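# Six arms sort coloured blocks onto matching tiles

## Task

Place every block on a tile that matches its colour, resting flat with one full face on that tile and never two blocks sharing a tile; each block must stay there without any robot supporting it, and at the end all grippers must release and the arms must pull away.

## Robot and tools

ROBOTS. Six identical i2rt Big YAM arms, named arm1 to arm6. Each has six revolute joints, a two-finger gripper and a wrist camera (armN_cam_wrist). With joints 1 and 6 at zero and the hand level and aimed forward, the wrist camera rides on top of the hand looking toward the fingertips. Reach is roughly 1.0 m from the joint-1 axis. Two fixed room cameras, room_a and room_b, watch the scene. The arms act independently: one arm stalling does not pause the others.

FRAMES. One shared scene frame, origin on the floor, +z up. The hand point is midway between the fingertips; the hand's z axis runs along the fingers, and the fingers open and close along its y axis. Arm foot poses are not printed. Camera calibration (intrinsics K, distortion D, T_world_to_cam, pos_world) is supplied per camera; room cameras may be off by a couple of degrees and millimetres, and wrist camera poses are derived from reported joint angles, so their error can be larger.

execute_actions. Argument "actions" is a list holding either one action or nothing. An action is an object keyed by arm name ("arm1" ... "arm6"); each arm key holds "joints", an object of absolute joint targets by name, not offsets. Names, units and allowed ranges: joint1_rad -2.879 to 2.879 (base yaw, positive = counter-clockwise seen from above, 0 = direction the foot faces); joint2_rad 0 to 3.141 (shoulder, 0 = upper arm pointing back roughly level, increasing lifts it up then forward); joint3_rad 0 to 3.019 (elbow, 0 = folded, increasing opens); joint4_rad -1.692 to 1.57 (hand pitch, positive tilts fingers up); joint5_rad -1.57 to 1.57 (hand side swing, positive toward the arm's right); joint6_rad -2.094 to 2.094 (hand roll, positive clockwise viewed from behind the hand); gripper_m 0 to 0.093 metres, the gap between fingertips. Completion tolerances are ±0.045, ±0.14, ±0.09, ±0.055, ±0.03, ±0.035 rad and ±0.003 m respectively. Any subset of joints and arms may be named; everything in one action starts at once and may finish at different times. Unnamed joints keep pushing toward their previous target. Optional "cameras": list of camera names, or "all"; omitted or null gives all, [] gives none. An unknown key, unknown camera or out-of-range value rejects the whole call and nothing moves. An empty actions list just reports state and images.

RESULTS. Each call returns every robot's state (joint_positions etc.) plus one image per requested camera, in the order given on the "pictures" line. joint_status tells how each commanded motion ended: done; "off_target" (stopped short, may still push); "contact_stop" or "time_out" (target dropped, holding position; a timed-out joint may keep a target close to where it stands and keep pushing); "not_followed" after a "joint command not followed" line with a "cause:", meaning a self/inter-arm collision check blocked that arm's joint targets (the gripper part still runs, and the blocked targets may be retried on later actions). on_its_own lists behaviour not commanded by this call; its "held at" is the held target, not the actual position. If a stop is reported, later motion calls in the same reply are skipped. A MOTOR HOT line appears from 85 °C; at 100 °C an OVER-TEMPERATURE FAULT drops that arm until cooled, and its keys read "limit_stop_at_motor_heat" — resend targets afterwards.

wait: "seconds" 0 to 10; commands nothing, then returns state and images like an empty action.

zoom_image: "camera" (one camera name) and "region" [x0, y0, x1, y1] in pixels of that camera's latest full image, top-left origin, at most 504 by 504.

finished_scene: "scene" integer (1 or 2); irreversible; ends the current scene after the robots hold the last command, and reports success plus the next task.

PRACTICE. Check images to find blocks and tiles, plan joint targets, open gripper, approach from above, close on the block, lift, carry, lower until the block rests flat on the matching tile, open, retreat. Joints move at different speeds, so paths between postures can arc wide; stage motions to avoid sweeping into objects or neighbours. Small changes near the current angle may not move a joint. Loads held up make joints sag.

AVOID. Never let arms press hard into each other: that fails the task and ends the run, and even a hard impact may. The collision check can be late and ignores fingers, gripper housings and wrist cameras, and no state line reports arm-to-arm contact. Objects touching robots do not count. The arms do not stop on contact and can push hard; sustained pushing heats motors, so relieve a stuck joint by sending its reported position. Do not drop, slam or knock blocks, and never push anything off the work area or onto the floor. Loose objects may occasionally be nudged by outside disturbances; recheck before finishing. Finish with grippers open and arms clear of the blocks.

Each tool is called after "Call:" in YAML: its name, and indented under it one key for each argument.

## Session

Call:
execute_actions:
  actions: []

Scene clock: 0.00 s.
Motor temperatures (°C, as the motors report them): arm1=[20 23 23 22 21 21] | arm2=[20 23 23 20 21 23] | arm3=[23 20 22 23 22 22] | arm4=[22 21 21 21 22 21] | arm5=[22 23 22 20 20 20] | arm6=[23 20 23 20 23 20]
arm1.joint_positions: joint1_rad=-0.107 joint2_rad=+0.530 joint3_rad=+1.614 joint4_rad=-1.403 joint5_rad=-0.017 joint6_rad=-0.004 gripper_m=+0.094
arm1.joint_status: not commanded
arm1.hand: x=-0.4975 y=+0.2242 z=+1.3133 quat_wxyz=(-0.378, -0.625, -0.517, +0.445) (m; scene frame)
arm2.joint_positions: joint1_rad=+0.654 joint2_rad=+0.430 joint3_rad=+1.455 joint4_rad=-1.346 joint5_rad=+0.174 joint6_rad=+0.581 gripper_m=+0.095
arm2.joint_status: not commanded
arm2.hand: x=+0.5327 y=+0.9337 z=+1.2948 quat_wxyz=(-0.152, +0.572, -0.575, -0.564) (m; scene frame)
arm3.joint_positions: joint1_rad=+0.245 joint2_rad=+0.611 joint3_rad=+1.501 joint4_rad=-1.591 joint5_rad=-0.229 joint6_rad=-0.551 gripper_m=+0.095
arm3.joint_status: not commanded
arm3.hand: x=-0.4145 y=-0.7449 z=+1.1717 quat_wxyz=(-0.417, +0.535, -0.726, -0.113) (m; scene frame)
arm4.joint_positions: joint1_rad=+0.158 joint2_rad=+0.545 joint3_rad=+1.395 joint4_rad=-1.182 joint5_rad=-0.128 joint6_rad=-0.120 gripper_m=+0.094
arm4.joint_status: not commanded
arm4.hand: x=-1.5564 y=+1.1141 z=+1.3289 quat_wxyz=(-0.350, +0.682, -0.437, -0.470) (m; scene frame)
arm5.joint_positions: joint1_rad=-0.554 joint2_rad=+0.617 joint3_rad=+1.537 joint4_rad=-1.572 joint5_rad=+0.054 joint6_rad=-0.454 gripper_m=+0.095
arm5.joint_status: not commanded
arm5.hand: x=+1.6080 y=+0.3875 z=+1.2255 quat_wxyz=(-0.086, -0.688, -0.568, +0.444) (m; scene frame)
arm6.joint_positions: joint1_rad=-0.236 joint2_rad=+0.369 joint3_rad=+1.364 joint4_rad=-1.239 joint5_rad=-0.069 joint6_rad=-0.288 gripper_m=+0.094
arm6.joint_status: not commanded
arm6.hand: x=+0.1027 y=-1.8439 z=+1.2862 quat_wxyz=(-0.196, -0.648, -0.447, +0.585) (m; scene frame)
pictures: arm1_cam_wrist, arm2_cam_wrist, arm3_cam_wrist, arm4_cam_wrist, arm5_cam_wrist, arm6_cam_wrist, room_a, room_b
Images, in order (width x height): arm1_cam_wrist 504x504, arm2_cam_wrist 504x504, arm3_cam_wrist 504x504, arm4_cam_wrist 504x504, arm5_cam_wrist 504x504, arm6_cam_wrist 504x504, room_a 504x504, room_b 504x504.

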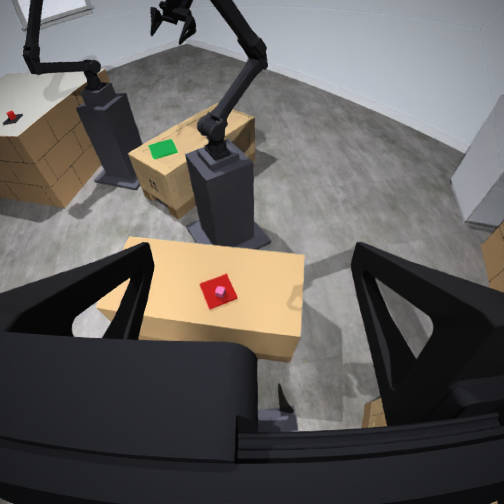

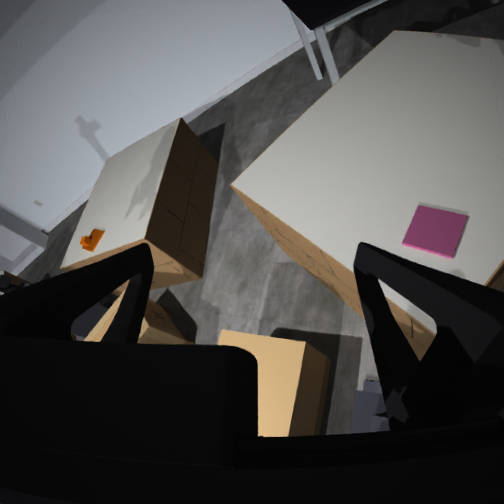

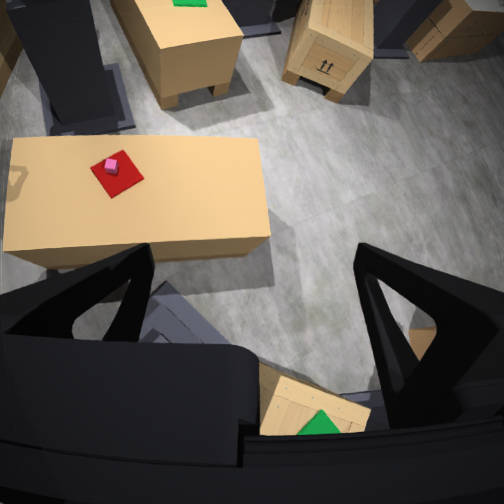

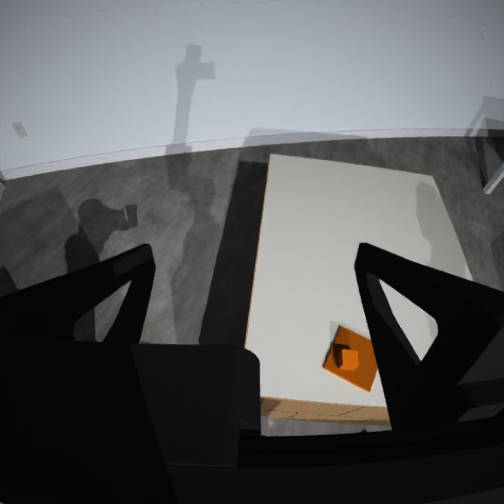

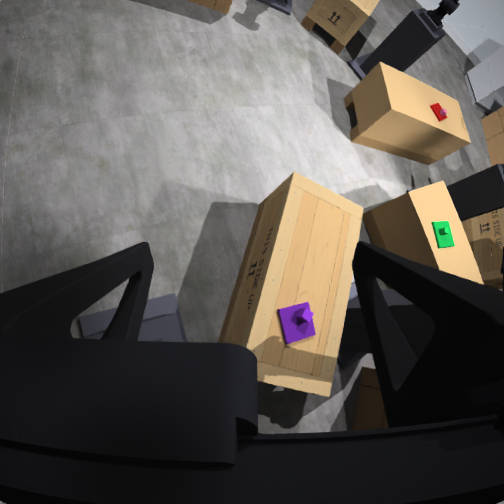

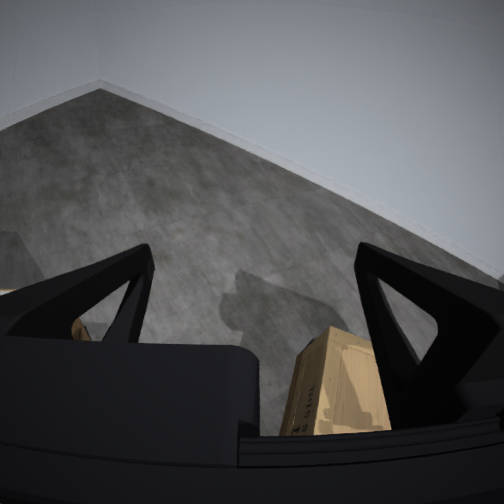

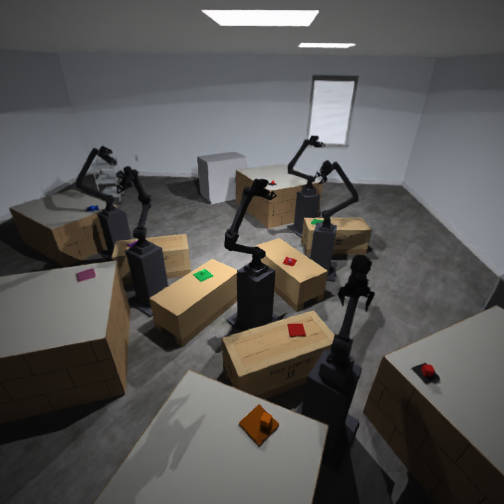

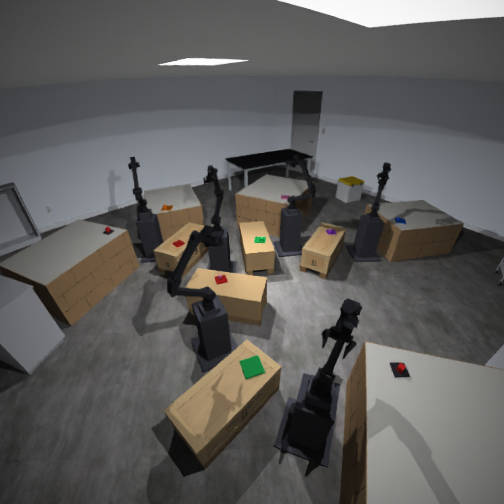

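Call:
zoom_image:
  camera: "room_b"
  region: [80, 150, 480, 400]

Call:
zoom_image:
  camera: "room_a"
  region: [0, 130, 400, 350]

Call:
zoom_image:
  camera: "room_a"
  region: [200, 250, 504, 504]

Region (80, 150, 480, 400) of room_b's 504x504 image, scaled by 1.260, with more detail than that image has; it fills the top 315 rows of this view, and the rest is white.

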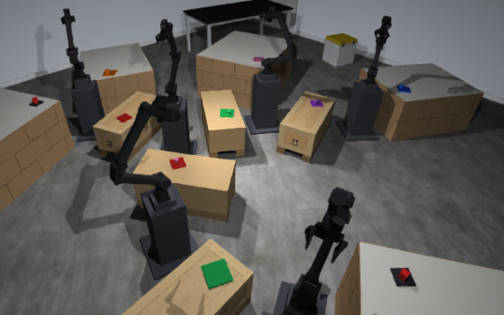

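Region (0, 130, 400, 350) of room_a's 504x504 image, scaled by 1.260, with more detail than that image has; it fills the top 277 rows of this view, and the rest is white.

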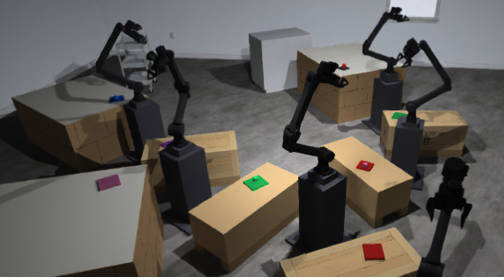

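Region (200, 250, 504, 504) of room_a's 504x504 image, scaled by 1.658, with more detail than that image has; it fills the top 421 rows of this view, and the rest is white.

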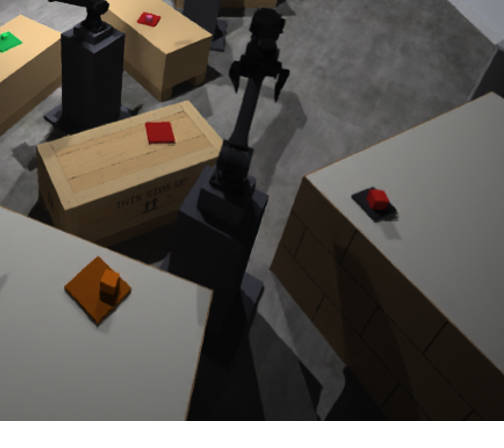

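Call:
zoom_image:
  camera: "room_b"
  region: [370, 195, 430, 240]

Call:
zoom_image:
  camera: "arm5_cam_wrist"
  region: [250, 190, 490, 370]

Call:
zoom_image:
  camera: "arm4_cam_wrist"
  region: [300, 310, 400, 410]

Region (370, 195, 430, 240) of room_b's 504x504 image, scaled by 8.400, with more detail than that image has; it fills the top 378 rows of this view, and the rest is white.

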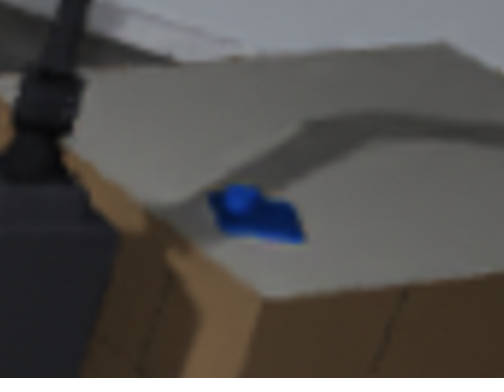

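Region (250, 190, 490, 370) of arm5_cam_wrist's 504x504 image, scaled by 2.100, with more detail than that image has; it fills the top 378 rows of this view, and the rest is white.

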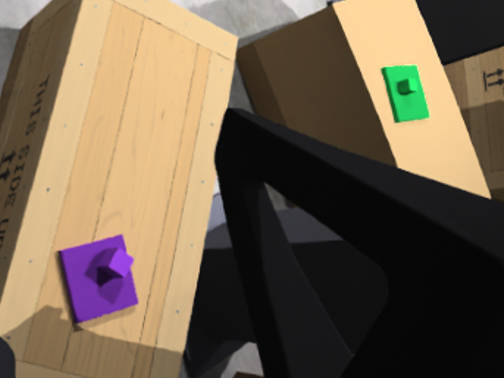

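Region (300, 310, 400, 410) of arm4_cam_wrist's 504x504 image, scaled by 5.040, with more detail than that image has.

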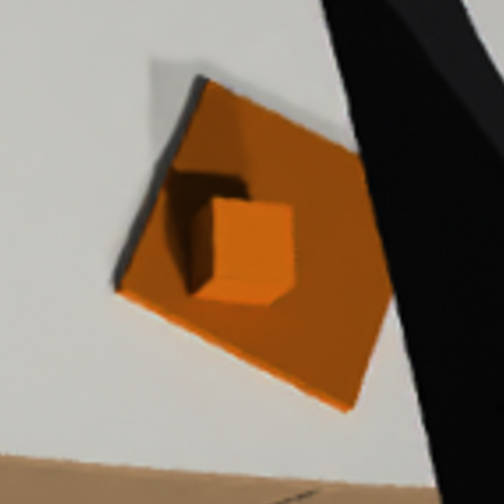

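Call:
execute_actions:
  actions:
    - {"arm1":{"joints":{"joint2_rad":1.5}},"arm2":{"joints":{"joint3_rad":2.2}},"arm3":{"joints":{"joint1_rad":-1.4}},"arm4":{"joints":{"joint1_rad":2.4}},"arm5":{"joints":{"joint4_rad":-0.6}},"arm6":{"joints":{"joint1_rad":2.15}}}
  cameras: ["arm1_cam_wrist","arm3_cam_wrist","arm4_cam_wrist","arm6_cam_wrist"]

Scene clock: 122.17 s.
Motor temperatures (°C, as the motors report them): arm1=[20 24 28 22 21 21] | arm2=[20 23 27 20 21 23] | arm3=[23 20 28 23 22 22] | arm4=[22 21 27 21 22 21] | arm5=[22 23 29 20 20 20] | arm6=[23 21 27 20 23 20]
arm1.joint_positions: joint1_rad=-0.107 joint2_rad=+1.506 joint3_rad=+1.619 joint4_rad=-1.403 joint5_rad=-0.017 joint6_rad=-0.004 gripper_m=+0.094
arm1.joint_status: all done
arm1.hand: x=-0.5666 y=-0.1392 z=+0.9899 quat_wxyz=(-0.098, -0.764, -0.630, +0.098) (m; scene frame)
arm2.joint_positions: joint1_rad=+0.654 joint2_rad=+0.417 joint3_rad=+2.209 joint4_rad=-1.346 joint5_rad=+0.174 joint6_rad=+0.581 gripper_m=+0.095
arm2.joint_status: all done
arm2.hand: x=+0.7235 y=+0.7095 z=+1.5204 quat_wxyz=(-0.166, +0.350, -0.410, -0.826) (m; scene frame)
arm3.joint_positions: joint1_rad=-1.394 joint2_rad=+0.611 joint3_rad=+1.501 joint4_rad=-1.591 joint5_rad=-0.229 joint6_rad=-0.551 gripper_m=+0.095
arm3.joint_status: all done
arm3.hand: x=-0.4128 y=-1.0075 z=+1.1722 quat_wxyz=(-0.371, -0.167, -0.885, +0.225) (m; scene frame)
arm4.joint_positions: joint1_rad=+2.395 joint2_rad=+0.545 joint3_rad=+1.395 joint4_rad=-1.182 joint5_rad=-0.129 joint6_rad=-0.120 gripper_m=+0.094
arm4.joint_status: all done
arm4.hand: x=-1.6068 y=+0.7262 z=+1.3260 quat_wxyz=(+0.261, +0.692, +0.429, -0.519) (m; scene frame)
arm5.joint_positions: joint1_rad=-0.554 joint2_rad=+0.617 joint3_rad=+1.537 joint4_rad=-0.623 joint5_rad=+0.054 joint6_rad=-0.454 gripper_m=+0.095
arm5.joint_status: all done
arm5.hand: x=+1.5877 y=+0.3578 z=+1.4469 quat_wxyz=(-0.182, -0.462, -0.364, +0.788) (m; scene frame)
arm6.joint_positions: joint1_rad=+2.140 joint2_rad=+0.369 joint3_rad=+1.364 joint4_rad=-1.239 joint5_rad=-0.069 joint6_rad=-0.288 gripper_m=+0.094
arm6.joint_status: all done
arm6.hand: x=+0.3229 y=-1.7067 z=+1.2847 quat_wxyz=(-0.612, +0.169, -0.772, +0.031) (m; scene frame)
pictures: arm1_cam_wrist, arm3_cam_wrist, arm4_cam_wrist, arm6_cam_wrist
camera_calibration (this result's frames):
arm1_cam_wrist: T_world_to_cam=[[-0.98426, 0.175403, -0.021581, -0.512878], [0.156957, 0.92374, 0.349384, -0.12637], [0.0812182, 0.340498, -0.936731, 1.14712], [0, 0, 0, 1]] pos_world=[-0.578138, -0.183897, 1.10762]
arm3_cam_wrist: T_world_to_cam=[[-0.448942, -0.850055, 0.275422, -1.36295], [-0.888719, 0.392726, -0.236526, 0.307917], [0.0928948, -0.350959, -0.931772, 0.90141], [0, 0, 0, 1]] pos_world=[-0.421969, -0.96315, 1.28812]
arm4_cam_wrist: T_world_to_cam=[[-0.865076, 0.494677, 0.0832935, -1.85949], [0.364188, 0.733509, -0.573875, 0.816537], [-0.344979, -0.466111, -0.814696, 0.990668], [0, 0, 0, 1]] pos_world=[-1.56421, 0.782673, 1.43057]
arm6_cam_wrist: T_world_to_cam=[[0.225645, -0.945447, 0.234978, -1.98506], [-0.73651, -0.323432, -0.594091, 0.450906], [0.637681, -0.0390101, -0.769312, 0.83612], [0, 0, 0, 1]] pos_world=[0.246838, -1.69832, 1.37756]
Images, in order (width x height): arm1_cam_wrist 504x504, arm3_cam_wrist 504x504, arm4_cam_wrist 504x504, arm6_cam_wrist 504x504.

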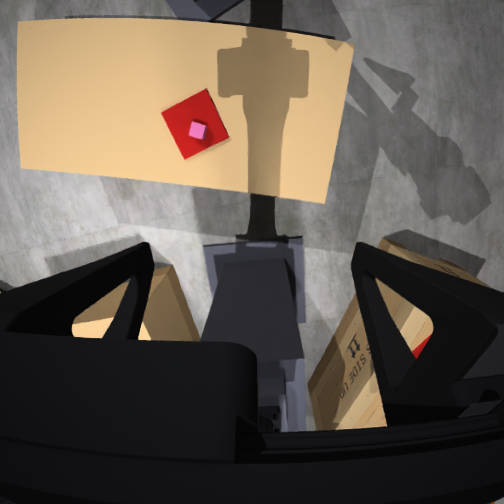

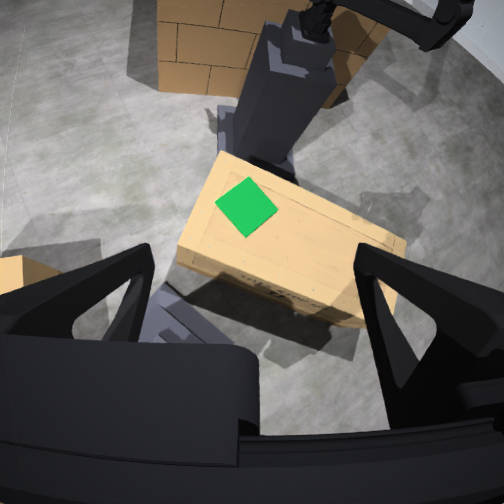

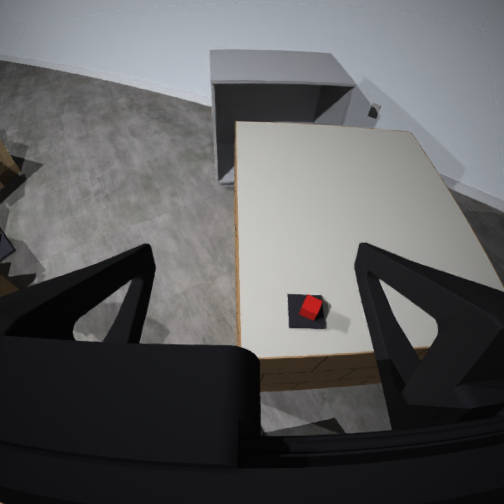

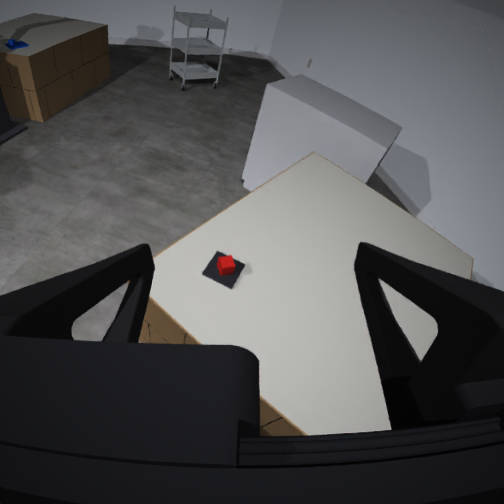

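Call:
execute_actions:
  actions:
    - {"arm1":{"joints":{"joint1_rad":0.112,"joint2_rad":2.268,"joint3_rad":1.576,"joint4_rad":-0.879,"joint5_rad":0,"joint6_rad":0}},"arm2":{"joints":{"joint1_rad":-0.05,"joint2_rad":1.75,"joint3_rad":1.55,"joint4_rad":-1.37,"joint5_rad":0,"joint6_rad":0}},"arm3":{"joints":{"joint5_rad":0,"joint6_rad":0}},"arm4":{"joints":{"joint1_rad":2.119,"joint2_rad":1.791,"joint3_rad":1.547,"joint4_rad":-1.327,"joint5_rad":0,"joint6_rad":0}},"arm5":{"joints":{"joint1_rad":0.83,"joint2_rad":1.5,"joint3_rad":1.5,"joint4_rad":-1.4,"joint5_rad":0,"joint6_rad":0}},"arm6":{"joints":{"joint1_rad":2.175,"joint2_rad":1.993,"joint3_rad":1.961,"joint4_rad":-1.539,"joint5_rad":0,"joint6_rad":0}}}
  cameras: ["arm1_cam_wrist","arm2_cam_wrist","arm4_cam_wrist","arm5_cam_wrist","arm6_cam_wrist"]

Scene clock: 244.03 s.
Motor temperatures (°C, as the motors report them): arm1=[20 27 35 22 21 21] | arm2=[20 27 25 20 21 23] | arm3=[23 20 30 23 22 22] | arm4=[22 21 28 21 22 21] | arm5=[22 23 31 21 20 20] | arm6=[23 21 28 20 23 20]
arm1.joint_positions: joint1_rad=+0.126 joint2_rad=+2.271 joint3_rad=+1.562 joint4_rad=-0.888 joint5_rad=-0.001 joint6_rad=-0.004 gripper_m=+0.094
arm1.joint_status: all done
arm1.hand: x=-0.4426 y=-0.2356 z=+0.5536 quat_wxyz=(+0.006, -0.693, -0.721, -0.014) (m; scene frame)
arm2.joint_positions: joint1_rad=-0.058 joint2_rad=+1.749 joint3_rad=+1.513 joint4_rad=-1.356 joint5_rad=-0.001 joint6_rad=+0.008 gripper_m=+0.095
arm2.joint_status: all done
arm2.hand: x=+0.6028 y=+1.3299 z=+0.8484 quat_wxyz=(+0.009, +0.701, -0.713, +0.010) (m; scene frame)
arm3.joint_positions: joint1_rad=-1.394 joint2_rad=+0.611 joint3_rad=+1.501 joint4_rad=-1.591 joint5_rad=-0.003 joint6_rad=-0.015 gripper_m=+0.095
arm3.joint_status: all done
arm3.hand: x=-0.4441 y=-1.0303 z=+1.1691 quat_wxyz=(-0.369, -0.440, -0.792, +0.209) (m; scene frame)
arm4.joint_positions: joint1_rad=+2.123 joint2_rad=+1.778 joint3_rad=+1.533 joint4_rad=-1.310 joint5_rad=-0.002 joint6_rad=-0.011 gripper_m=+0.094
arm4.joint_status: all done
arm4.hand: x=-1.9322 y=+0.5984 z=+0.8849 quat_wxyz=(-0.002, +0.951, +0.310, -0.011) (m; scene frame)
arm5.joint_positions: joint1_rad=+0.835 joint2_rad=+1.518 joint3_rad=+1.485 joint4_rad=-1.385 joint5_rad=-0.001 joint6_rad=-0.017 gripper_m=+0.095
arm5.joint_status: all done
arm5.hand: x=+2.0559 y=+0.1726 z=+0.9187 quat_wxyz=(-0.066, -0.381, -0.922, +0.037) (m; scene frame)
arm6.joint_positions: joint1_rad=+2.162 joint2_rad=+2.014 joint3_rad=+1.926 joint4_rad=-1.530 joint5_rad=-0.003 joint6_rad=-0.010 gripper_m=+0.094
arm6.joint_status: all done
arm6.hand: x=+0.7916 y=-1.6586 z=+0.8536 quat_wxyz=(+0.028, +0.063, -0.998, -0.002) (m; scene frame)
pictures: arm1_cam_wrist, arm2_cam_wrist, arm4_cam_wrist, arm5_cam_wrist, arm6_cam_wrist
camera_calibration (this result's frames):
arm1_cam_wrist: T_world_to_cam=[[-0.99855, -0.0525506, -0.0116567, -0.448856], [-0.0486219, 0.787658, 0.614191, -0.173966], [-0.0230946, 0.613868, -0.789071, 0.697615], [0, 0, 0, 1]] pos_world=[-0.440553, -0.314805, 0.652084]
arm2_cam_wrist: T_world_to_cam=[[0.999915, -0.0126929, -0.00302568, -0.582425], [-0.00822319, -0.793008, 0.609155, 0.547161], [-0.0101314, -0.609078, -0.793045, 1.6151], [0, 0, 0, 1]] pos_world=[0.603238, 1.41023, 0.945781]
arm4_cam_wrist: T_world_to_cam=[[-0.588511, 0.808423, 0.0103396, -1.62981], [0.668359, 0.479273, 0.568853, 0.504269], [0.454918, 0.341687, -0.822374, 1.52846], [0, 0, 0, 1]] pos_world=[-1.99152, 0.553639, 0.986958]
arm5_cam_wrist: T_world_to_cam=[[-0.700177, -0.713142, 0.0343638, 1.52819], [-0.624823, 0.635332, 0.453817, 0.757177], [-0.345468, 0.296281, -0.890432, 1.60073], [0, 0, 0, 1]] pos_world=[2.09611, 0.134493, 1.02921]
arm6_cam_wrist: T_world_to_cam=[[0.105568, -0.994321, -0.0134377, -1.718], [-0.754004, -0.0888493, 0.650833, -0.104235], [-0.648331, -0.0585754, -0.759102, 1.18424], [0, 0, 0, 1]] pos_world=[0.870551, -1.64814, 0.943711]
Images, in order (width x height): arm1_cam_wrist 504x504, arm2_cam_wrist 504x504, arm4_cam_wrist 504x504, arm5_cam_wrist 504x504, arm6_cam_wrist 504x504.

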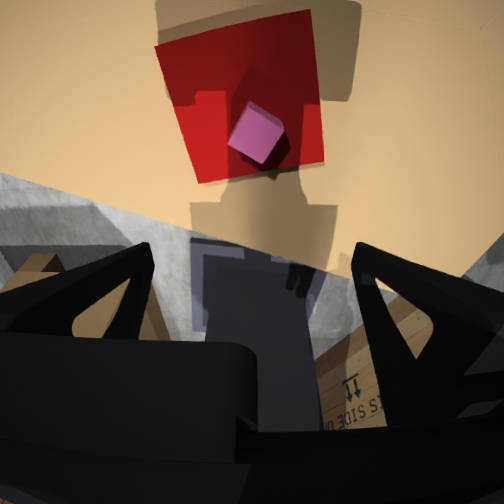

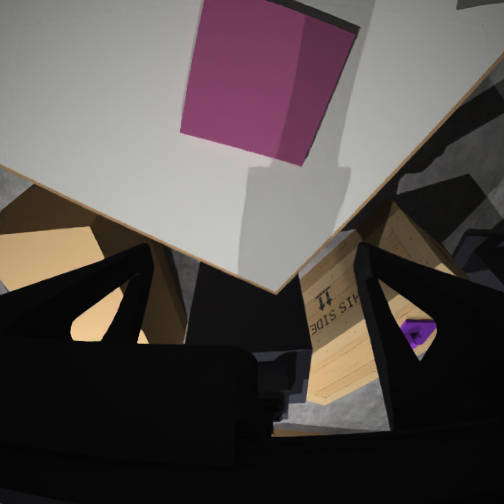

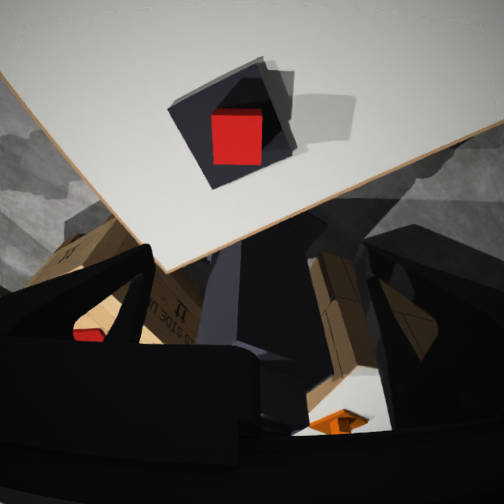

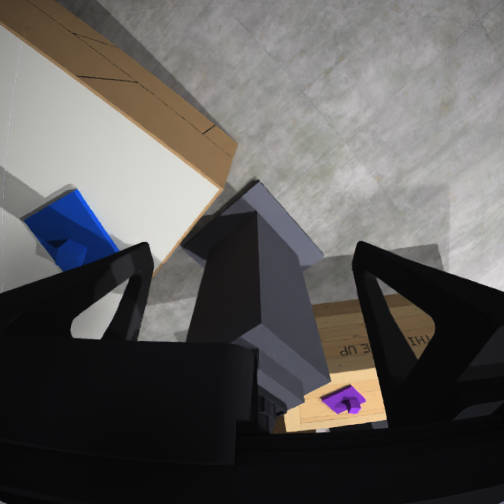

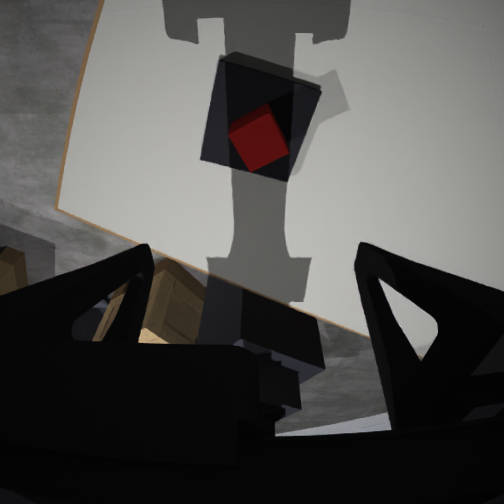

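Call:
zoom_image:
  camera: "arm1_cam_wrist"
  region: [200, 80, 320, 200]

Call:
zoom_image:
  camera: "arm4_cam_wrist"
  region: [160, 50, 310, 200]

Call:
zoom_image:
  camera: "arm6_cam_wrist"
  region: [190, 45, 340, 195]

Region (200, 80, 320, 200) of arm1_cam_wrist's 504x504 image, scaled by 4.200, with more detail than that image has.

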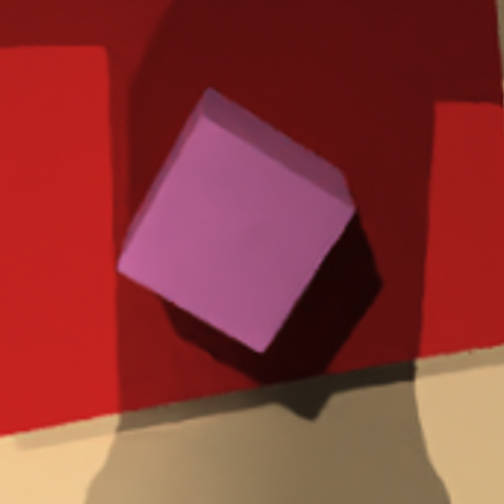

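Region (160, 50, 310, 200) of arm4_cam_wrist's 504x504 image, scaled by 3.360, with more detail than that image has.

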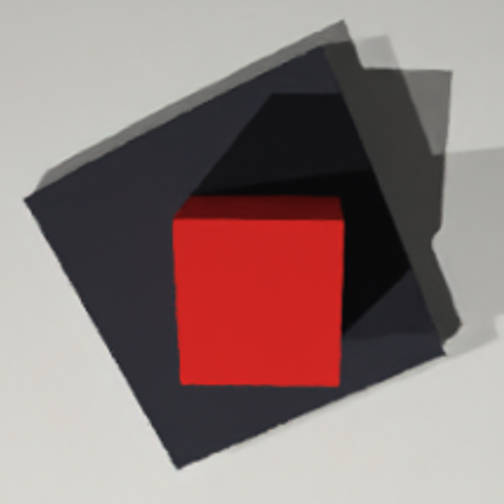

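Region (190, 45, 340, 195) of arm6_cam_wrist's 504x504 image, scaled by 3.360, with more detail than that image has.

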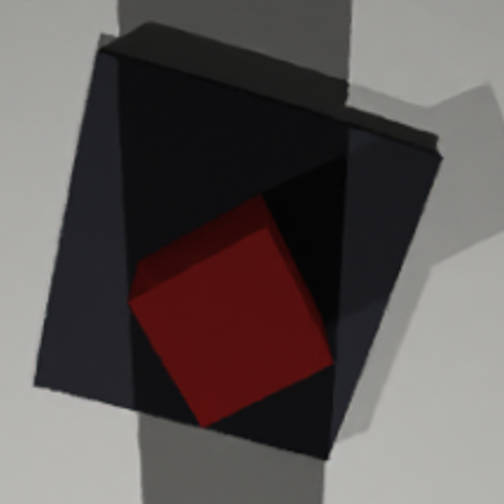

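Call:
execute_actions:
  actions:
    - {"arm1":{"joints":{"joint2_rad":2.425,"joint3_rad":1.64,"joint4_rad":-0.765,"joint6_rad":0.52}},"arm2":{"joints":{"joint1_rad":1.92,"joint2_rad":0.6,"joint3_rad":1.5,"joint4_rad":-1.6}},"arm4":{"joints":{"joint1_rad":2.16,"joint2_rad":1.95,"joint3_rad":1.40,"joint4_rad":-1.01}},"arm5":{"joints":{"joint1_rad":1.45}},"arm6":{"joints":{"joint2_rad":2.04,"joint3_rad":1.63,"joint4_rad":-1.10,"joint6_rad":-0.48}}}
  cameras: ["arm1_cam_wrist","arm2_cam_wrist","arm4_cam_wrist","arm5_cam_wrist","arm6_cam_wrist"]

Scene clock: 346.67 s.
Motor temperatures (°C, as the motors report them): arm1=[20 31 34 22 21 21] | arm2=[20 29 33 20 21 23] | arm3=[23 20 31 23 22 22] | arm4=[22 24 30 21 22 21] | arm5=[22 26 36 20 20 20] | arm6=[23 27 32 20 23 20]
arm1.joint_positions: joint1_rad=+0.126 joint2_rad=+2.436 joint3_rad=+1.616 joint4_rad=-0.773 joint5_rad=-0.001 joint6_rad=+0.506 gripper_m=+0.094
arm1.joint_status: all done
arm1.hand: x=-0.4413 y=-0.2434 z=+0.4707 quat_wxyz=(+0.008, -0.852, -0.523, -0.011) (m; scene frame)
arm2.joint_positions: joint1_rad=+1.910 joint2_rad=+0.593 joint3_rad=+1.488 joint4_rad=-1.588 joint5_rad=-0.002 joint6_rad=+0.005 gripper_m=+0.095
arm2.joint_status: all done
arm2.hand: x=+0.4362 y=+0.7451 z=+1.2353 quat_wxyz=(+0.087, +0.889, +0.171, -0.416) (m; scene frame)
arm3.joint_positions: joint1_rad=-1.394 joint2_rad=+0.611 joint3_rad=+1.501 joint4_rad=-1.591 joint5_rad=-0.003 joint6_rad=-0.015 gripper_m=+0.095
arm3.joint_status: not commanded
arm3.hand: x=-0.4441 y=-1.0303 z=+1.1691 quat_wxyz=(-0.369, -0.440, -0.792, +0.209) (m; scene frame)
arm4.joint_positions: joint1_rad=+2.161 joint2_rad=+1.964 joint3_rad=+1.383 joint4_rad=-1.028 joint5_rad=-0.001 joint6_rad=-0.011 gripper_m=+0.094
arm4.joint_status: all done
arm4.hand: x=-1.9208 y=+0.5841 z=+0.7347 quat_wxyz=(-0.011, +0.945, +0.327, +0.015) (m; scene frame)
arm5.joint_positions: joint1_rad=+1.457 joint2_rad=+1.518 joint3_rad=+1.485 joint4_rad=-1.385 joint5_rad=-0.001 joint6_rad=-0.015 gripper_m=+0.095
arm5.joint_status: all done
arm5.hand: x=+2.1968 y=+0.4361 z=+0.9140 quat_wxyz=(-0.070, -0.082, -0.994, +0.013) (m; scene frame)
arm6.joint_positions: joint1_rad=+2.162 joint2_rad=+2.050 joint3_rad=+1.613 joint4_rad=-1.110 joint5_rad=-0.003 joint6_rad=-0.470 gripper_m=+0.094
arm6.joint_status: all done
arm6.hand: x=+0.7846 y=-1.6589 z=+0.7172 quat_wxyz=(-0.008, +0.288, -0.957, -0.002) (m; scene frame)
pictures: arm1_cam_wrist, arm2_cam_wrist, arm4_cam_wrist, arm5_cam_wrist, arm6_cam_wrist
camera_calibration (this result's frames):
arm1_cam_wrist: T_world_to_cam=[[-0.89725, 0.441519, 0.001634, -0.290293], [0.349627, 0.708238, 0.613319, 0.0400178], [0.269635, 0.550872, -0.789834, 0.751289], [0, 0, 0, 1]] pos_world=[-0.477031, -0.314036, 0.569324]
arm2_cam_wrist: T_world_to_cam=[[-0.382625, 0.923833, -0.0114204, -0.506521], [0.89589, 0.367974, -0.24895, -0.353043], [-0.225786, -0.105486, -0.968449, 1.49957], [0, 0, 0, 1]] pos_world=[0.461062, 0.756035, 1.35858]
arm4_cam_wrist: T_world_to_cam=[[-0.617926, 0.78617, 0.0102368, -1.65344], [0.625083, 0.483332, 0.612912, 0.470986], [0.476905, 0.385133, -0.790085, 1.39777], [0, 0, 0, 1]] pos_world=[-1.98271, 0.533912, 0.832614]
arm5_cam_wrist: T_world_to_cam=[[-0.156125, -0.987267, 0.0304617, 0.742832], [-0.873568, 0.152407, 0.462225, 1.42933], [-0.460982, 0.0455547, -0.886239, 1.92649], [0, 0, 0, 1]] pos_world=[2.25267, 0.427774, 1.02404]
arm6_cam_wrist: T_world_to_cam=[[0.536314, -0.843994, -0.00641591, -1.81298], [-0.677121, -0.434788, 0.593689, -0.613985], [-0.503859, -0.314059, -0.804669, 0.571692], [0, 0, 0, 1]] pos_world=[0.844637, -1.61755, 0.812907]
Images, in order (width x height): arm1_cam_wrist 504x504, arm2_cam_wrist 504x504, arm4_cam_wrist 504x504, arm5_cam_wrist 504x504, arm6_cam_wrist 504x504.

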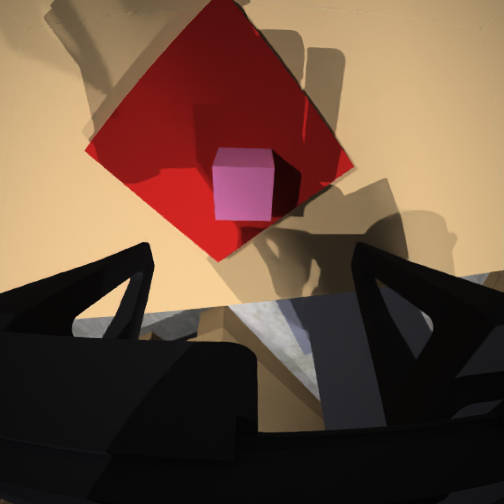

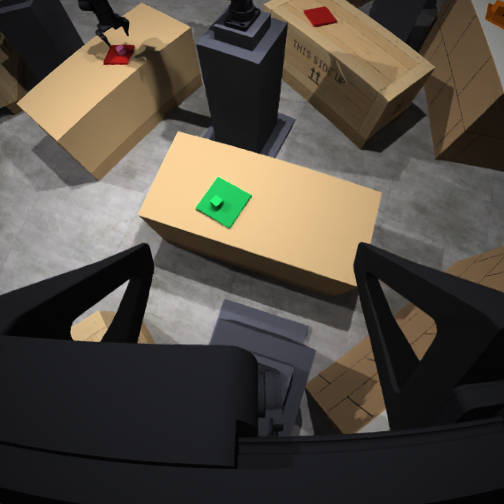

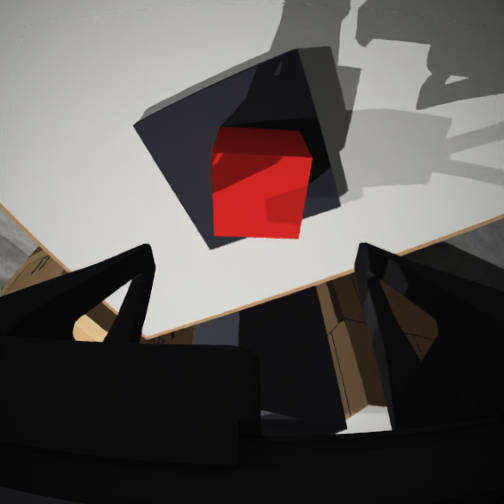

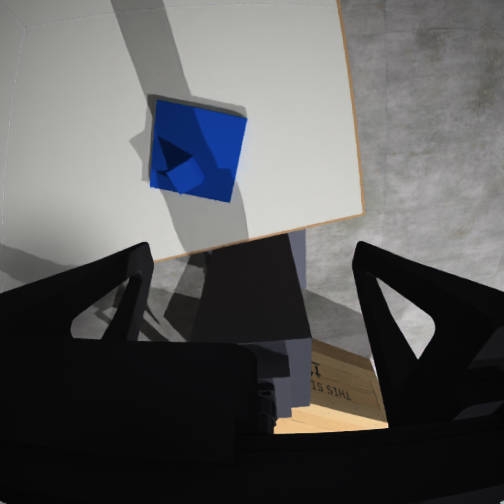

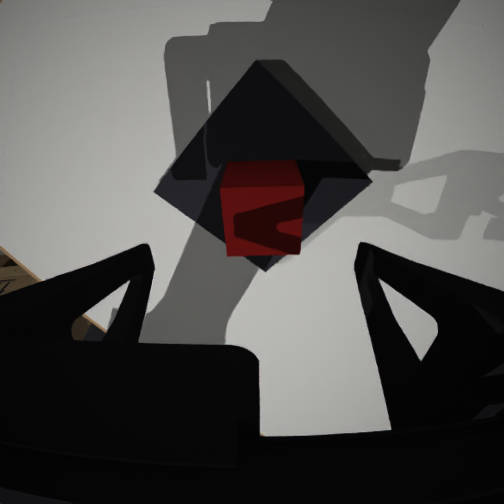

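Call:
zoom_image:
  camera: "arm5_cam_wrist"
  region: [130, 85, 260, 215]

Call:
execute_actions:
  actions:
    - {"arm1":{"joints":{"joint2_rad":2.55,"joint3_rad":1.72,"joint4_rad":-0.693}},"arm4":{"joints":{"joint2_rad":2.06,"joint3_rad":1.355,"joint4_rad":-0.82}},"arm5":{"joints":{"joint1_rad":1.62,"joint2_rad":1.35,"joint3_rad":1.2}},"arm6":{"joints":{"joint2_rad":2.125,"joint4_rad":-1.04}}}
  cameras: ["arm1_cam_wrist","arm4_cam_wrist","arm5_cam_wrist","arm6_cam_wrist"]

Region (130, 85, 260, 215) of arm5_cam_wrist's 504x504 image, scaled by 3.877, with more detail than that image has.

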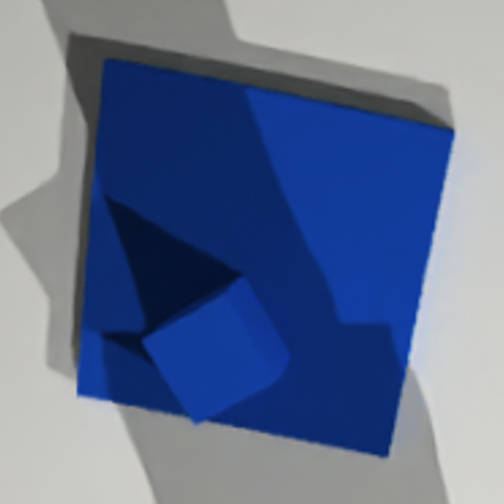

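Scene clock: 411.57 s.
Motor temperatures (°C, as the motors report them): arm1=[20 33 35 22 21 21] | arm2=[20 26 31 20 21 23] | arm3=[23 20 32 23 22 22] | arm4=[22 26 29 21 22 21] | arm5=[22 27 37 20 20 20] | arm6=[23 27 32 20 23 20]
arm1.joint_positions: joint1_rad=+0.126 joint2_rad=+2.548 joint3_rad=+1.694 joint4_rad=-0.699 joint5_rad=-0.001 joint6_rad=+0.506 gripper_m=+0.094
arm1.joint_status: all done
arm1.hand: x=-0.4401 y=-0.2632 z=+0.4239 quat_wxyz=(-0.010, -0.852, -0.523, -0.001) (m; scene frame)
arm2.joint_positions: joint1_rad=+1.910 joint2_rad=+0.593 joint3_rad=+1.488 joint4_rad=-1.588 joint5_rad=-0.002 joint6_rad=+0.005 gripper_m=+0.095
arm2.joint_status: not commanded
arm2.hand: x=+0.4362 y=+0.7451 z=+1.2353 quat_wxyz=(+0.087, +0.889, +0.171, -0.416) (m; scene frame)
arm3.joint_positions: joint1_rad=-1.394 joint2_rad=+0.611 joint3_rad=+1.501 joint4_rad=-1.591 joint5_rad=-0.003 joint6_rad=-0.015 gripper_m=+0.095
arm3.joint_status: not commanded
arm3.hand: x=-0.4441 y=-1.0303 z=+1.1691 quat_wxyz=(-0.369, -0.440, -0.792, +0.209) (m; scene frame)
arm4.joint_positions: joint1_rad=+2.161 joint2_rad=+2.046 joint3_rad=+1.352 joint4_rad=-0.838 joint5_rad=-0.001 joint6_rad=-0.011 gripper_m=+0.094
arm4.joint_status: all done
arm4.hand: x=-1.9362 y=+0.5731 z=+0.6816 quat_wxyz=(+0.001, +0.945, +0.327, -0.021) (m; scene frame)
arm5.joint_positions: joint1_rad=+1.626 joint2_rad=+1.338 joint3_rad=+1.203 joint4_rad=-1.389 joint5_rad=+0.000 joint6_rad=-0.015 gripper_m=+0.095
arm5.joint_status: all done
arm5.hand: x=+2.1061 y=+0.5187 z=+0.8758 quat_wxyz=(-0.017, +0.002, -1.000, +0.006) (m; scene frame)
arm6.joint_positions: joint1_rad=+2.162 joint2_rad=+2.129 joint3_rad=+1.613 joint4_rad=-1.050 joint5_rad=-0.003 joint6_rad=-0.470 gripper_m=+0.094
arm6.joint_status: all done
arm6.hand: x=+0.7889 y=-1.6582 z=+0.6706 quat_wxyz=(+0.001, +0.289, -0.957, -0.004) (m; scene frame)
pictures: arm1_cam_wrist, arm4_cam_wrist, arm5_cam_wrist, arm6_cam_wrist
camera_calibration (this result's frames):
arm1_cam_wrist: T_world_to_cam=[[-0.896867, 0.441954, -0.0175078, -0.271984], [0.349371, 0.732149, 0.58472, 0.100592], [0.271238, 0.518299, -0.811046, 0.725997], [0, 0, 0, 1]] pos_world=[-0.475995, -0.329728, 0.525237]
arm4_cam_wrist: T_world_to_cam=[[-0.618035, 0.786073, 0.0110205, -1.65445], [0.659479, 0.51077, 0.551544, 0.611187], [0.427925, 0.348141, -0.834073, 1.32373], [0, 0, 0, 1]] pos_world=[-1.99203, 0.527497, 0.785219]
arm5_cam_wrist: T_world_to_cam=[[0.0138481, -0.999554, 0.0264395, 0.463377], [-0.832559, 0.00311762, 0.553928, 1.26588], [-0.553764, -0.0296833, -0.832145, 2.03404], [0, 0, 0, 1]] pos_world=[2.17388, 0.519601, 0.979158]
arm6_cam_wrist: T_world_to_cam=[[0.536184, -0.843973, -0.0147205, -1.80932], [-0.665707, -0.433523, 0.607365, -0.59913], [-0.518981, -0.315859, -0.794287, 0.538601], [0, 0, 0, 1]] pos_world=[0.850804, -1.61663, 0.76506]
Images, in order (width x height): arm1_cam_wrist 504x504, arm4_cam_wrist 504x504, arm5_cam_wrist 504x504, arm6_cam_wrist 504x504.

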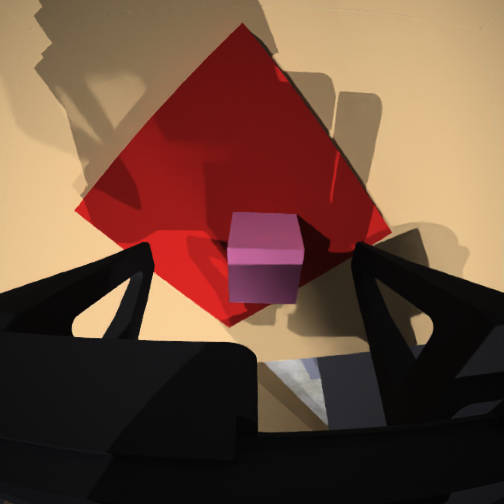

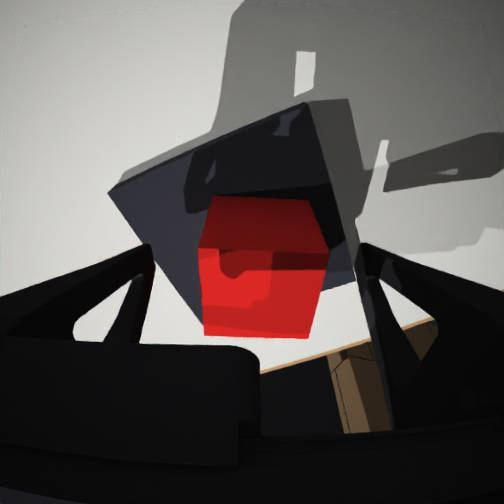

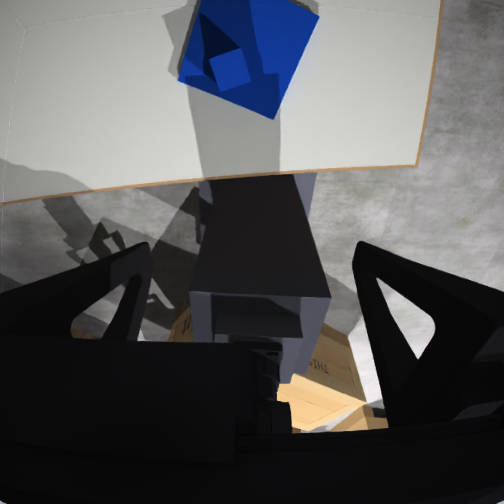

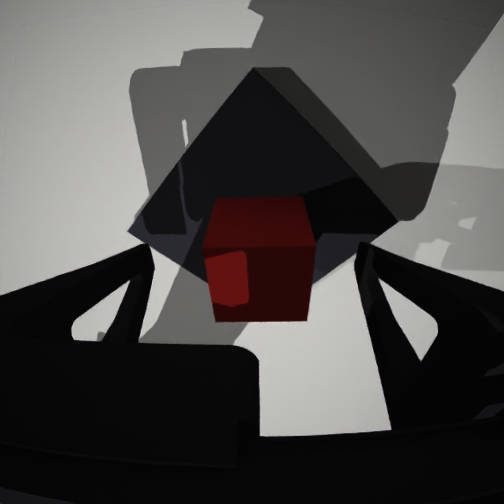

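Call:
execute_actions:
  actions:
    - {"arm1":{"joints":{"joint2_rad":2.572}},"arm4":{"joints":{"joint2_rad":2.085,"joint4_rad":-0.87}},"arm6":{"joints":{"gripper_m":0.0}}}
  cameras: ["arm6_cam_wrist"]

Scene clock: 429.20 s.
Motor temperatures (°C, as the motors report them): arm1=[20 34 35 22 21 21] | arm2=[20 26 31 20 21 23] | arm3=[23 20 32 23 22 22] | arm4=[22 26 29 21 22 21] | arm5=[22 26 36 20 20 20] | arm6=[23 28 31 20 23 20]
arm1.joint_positions: joint1_rad=+0.126 joint2_rad=+2.550 joint3_rad=+1.694 joint4_rad=-0.699 joint5_rad=-0.001 joint6_rad=+0.506 gripper_m=+0.094
arm1.joint_status: all done
arm1.hand: x=-0.4401 y=-0.2625 z=+0.4228 quat_wxyz=(-0.009, -0.852, -0.523, -0.002) (m; scene frame)
arm2.joint_positions: joint1_rad=+1.910 joint2_rad=+0.593 joint3_rad=+1.488 joint4_rad=-1.588 joint5_rad=-0.002 joint6_rad=+0.005 gripper_m=+0.095
arm2.joint_status: not commanded
arm2.hand: x=+0.4362 y=+0.7451 z=+1.2353 quat_wxyz=(+0.087, +0.889, +0.171, -0.416) (m; scene frame)
arm3.joint_positions: joint1_rad=-1.394 joint2_rad=+0.611 joint3_rad=+1.501 joint4_rad=-1.591 joint5_rad=-0.003 joint6_rad=-0.015 gripper_m=+0.095
arm3.joint_status: not commanded
arm3.hand: x=-0.4441 y=-1.0303 z=+1.1691 quat_wxyz=(-0.369, -0.440, -0.792, +0.209) (m; scene frame)
arm4.joint_positions: joint1_rad=+2.161 joint2_rad=+2.053 joint3_rad=+1.352 joint4_rad=-0.853 joint5_rad=-0.001 joint6_rad=-0.011 gripper_m=+0.094
arm4.joint_status: all done
arm4.hand: x=-1.9323 y=+0.5762 z=+0.6778 quat_wxyz=(-0.002, +0.945, +0.327, -0.010) (m; scene frame)
arm5.joint_positions: joint1_rad=+1.626 joint2_rad=+1.338 joint3_rad=+1.203 joint4_rad=-1.389 joint5_rad=+0.000 joint6_rad=-0.015 gripper_m=+0.095
arm5.joint_status: not commanded
arm5.hand: x=+2.1061 y=+0.5187 z=+0.8758 quat_wxyz=(-0.017, +0.002, -1.000, +0.006) (m; scene frame)
arm6.joint_positions: joint1_rad=+2.162 joint2_rad=+2.129 joint3_rad=+1.613 joint4_rad=-1.050 joint5_rad=-0.002 joint6_rad=-0.471 gripper_m=+0.041
arm6.joint_status: gripper_m off_target (ended at +0.041, target +0.000)
arm6.hand: x=+0.7890 y=-1.6583 z=+0.6706 quat_wxyz=(+0.002, +0.289, -0.957, -0.004) (m; scene frame)
pictures: arm6_cam_wrist
camera_calibration (this result's frames):
arm6_cam_wrist: T_world_to_cam=[[0.536831, -0.843573, -0.0140345, -1.80974], [-0.665431, -0.433575, 0.60763, -0.599657], [-0.518665, -0.316856, -0.794096, 0.536537], [0, 0, 0, 1]] pos_world=[0.850779, -1.61664, 0.765033]
Images, in order (width x height): arm6_cam_wrist 504x504.

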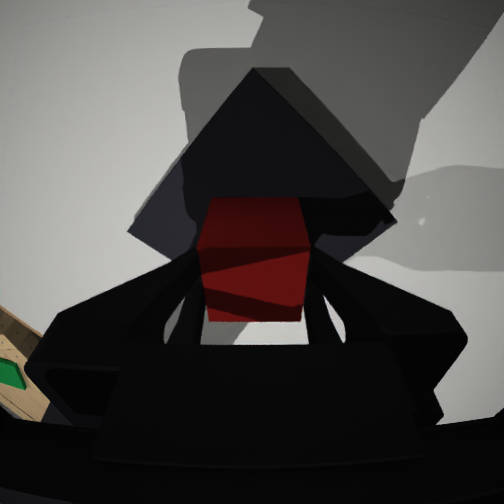

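Call:
execute_actions:
  actions:
    - {"arm1":{"joints":{"joint2_rad":2.592}},"arm4":{"joints":{"joint2_rad":2.108}},"arm6":{"joints":{"joint2_rad":1.6,"joint4_rad":-1.55}}}
  cameras: []

Scene clock: 471.00 s.
Motor temperatures (°C, as the motors report them): arm1=[20 34 35 22 21 21] | arm2=[20 26 31 20 21 23] | arm3=[23 20 33 23 22 22] | arm4=[22 26 28 21 22 21] | arm5=[22 26 35 20 20 20] | arm6=[23 28 32 20 23 20]
arm1.joint_positions: joint1_rad=+0.126 joint2_rad=+2.578 joint3_rad=+1.694 joint4_rad=-0.699 joint5_rad=-0.001 joint6_rad=+0.506 gripper_m=+0.094
arm1.joint_status: all done
arm1.hand: x=-0.4403 y=-0.2516 z=+0.4060 quat_wxyz=(+0.003, -0.852, -0.523, -0.009) (m; scene frame)
arm2.joint_positions: joint1_rad=+1.910 joint2_rad=+0.593 joint3_rad=+1.488 joint4_rad=-1.588 joint5_rad=-0.002 joint6_rad=+0.005 gripper_m=+0.095
arm2.joint_status: not commanded
arm2.hand: x=+0.4362 y=+0.7451 z=+1.2353 quat_wxyz=(+0.087, +0.889, +0.171, -0.416) (m; scene frame)
arm3.joint_positions: joint1_rad=-1.394 joint2_rad=+0.611 joint3_rad=+1.501 joint4_rad=-1.591 joint5_rad=-0.003 joint6_rad=-0.015 gripper_m=+0.095
arm3.joint_status: not commanded
arm3.hand: x=-0.4441 y=-1.0303 z=+1.1691 quat_wxyz=(-0.369, -0.440, -0.792, +0.209) (m; scene frame)
arm4.joint_positions: joint1_rad=+2.161 joint2_rad=+2.082 joint3_rad=+1.352 joint4_rad=-0.853 joint5_rad=-0.001 joint6_rad=-0.011 gripper_m=+0.094
arm4.joint_status: all done
arm4.hand: x=-1.9280 y=+0.5797 z=+0.6629 quat_wxyz=(-0.007, +0.945, +0.327, +0.003) (m; scene frame)
arm5.joint_positions: joint1_rad=+1.626 joint2_rad=+1.338 joint3_rad=+1.203 joint4_rad=-1.389 joint5_rad=+0.000 joint6_rad=-0.015 gripper_m=+0.095
arm5.joint_status: not commanded
arm5.hand: x=+2.1061 y=+0.5187 z=+0.8758 quat_wxyz=(-0.017, +0.002, -1.000, +0.006) (m; scene frame)
arm6.joint_positions: joint1_rad=+2.162 joint2_rad=+1.603 joint3_rad=+1.610 joint4_rad=-1.544 joint5_rad=-0.002 joint6_rad=-0.471 gripper_m=+0.041
arm6.joint_status: all done
arm6.hand: x=+0.6711 y=-1.6732 z=+0.9542 quat_wxyz=(-0.013, +0.289, -0.957, -0.001) (m; scene frame)
pictures: none
No camera images: the call's "cameras" was empty. Leave "cameras" out to get every camera's image.


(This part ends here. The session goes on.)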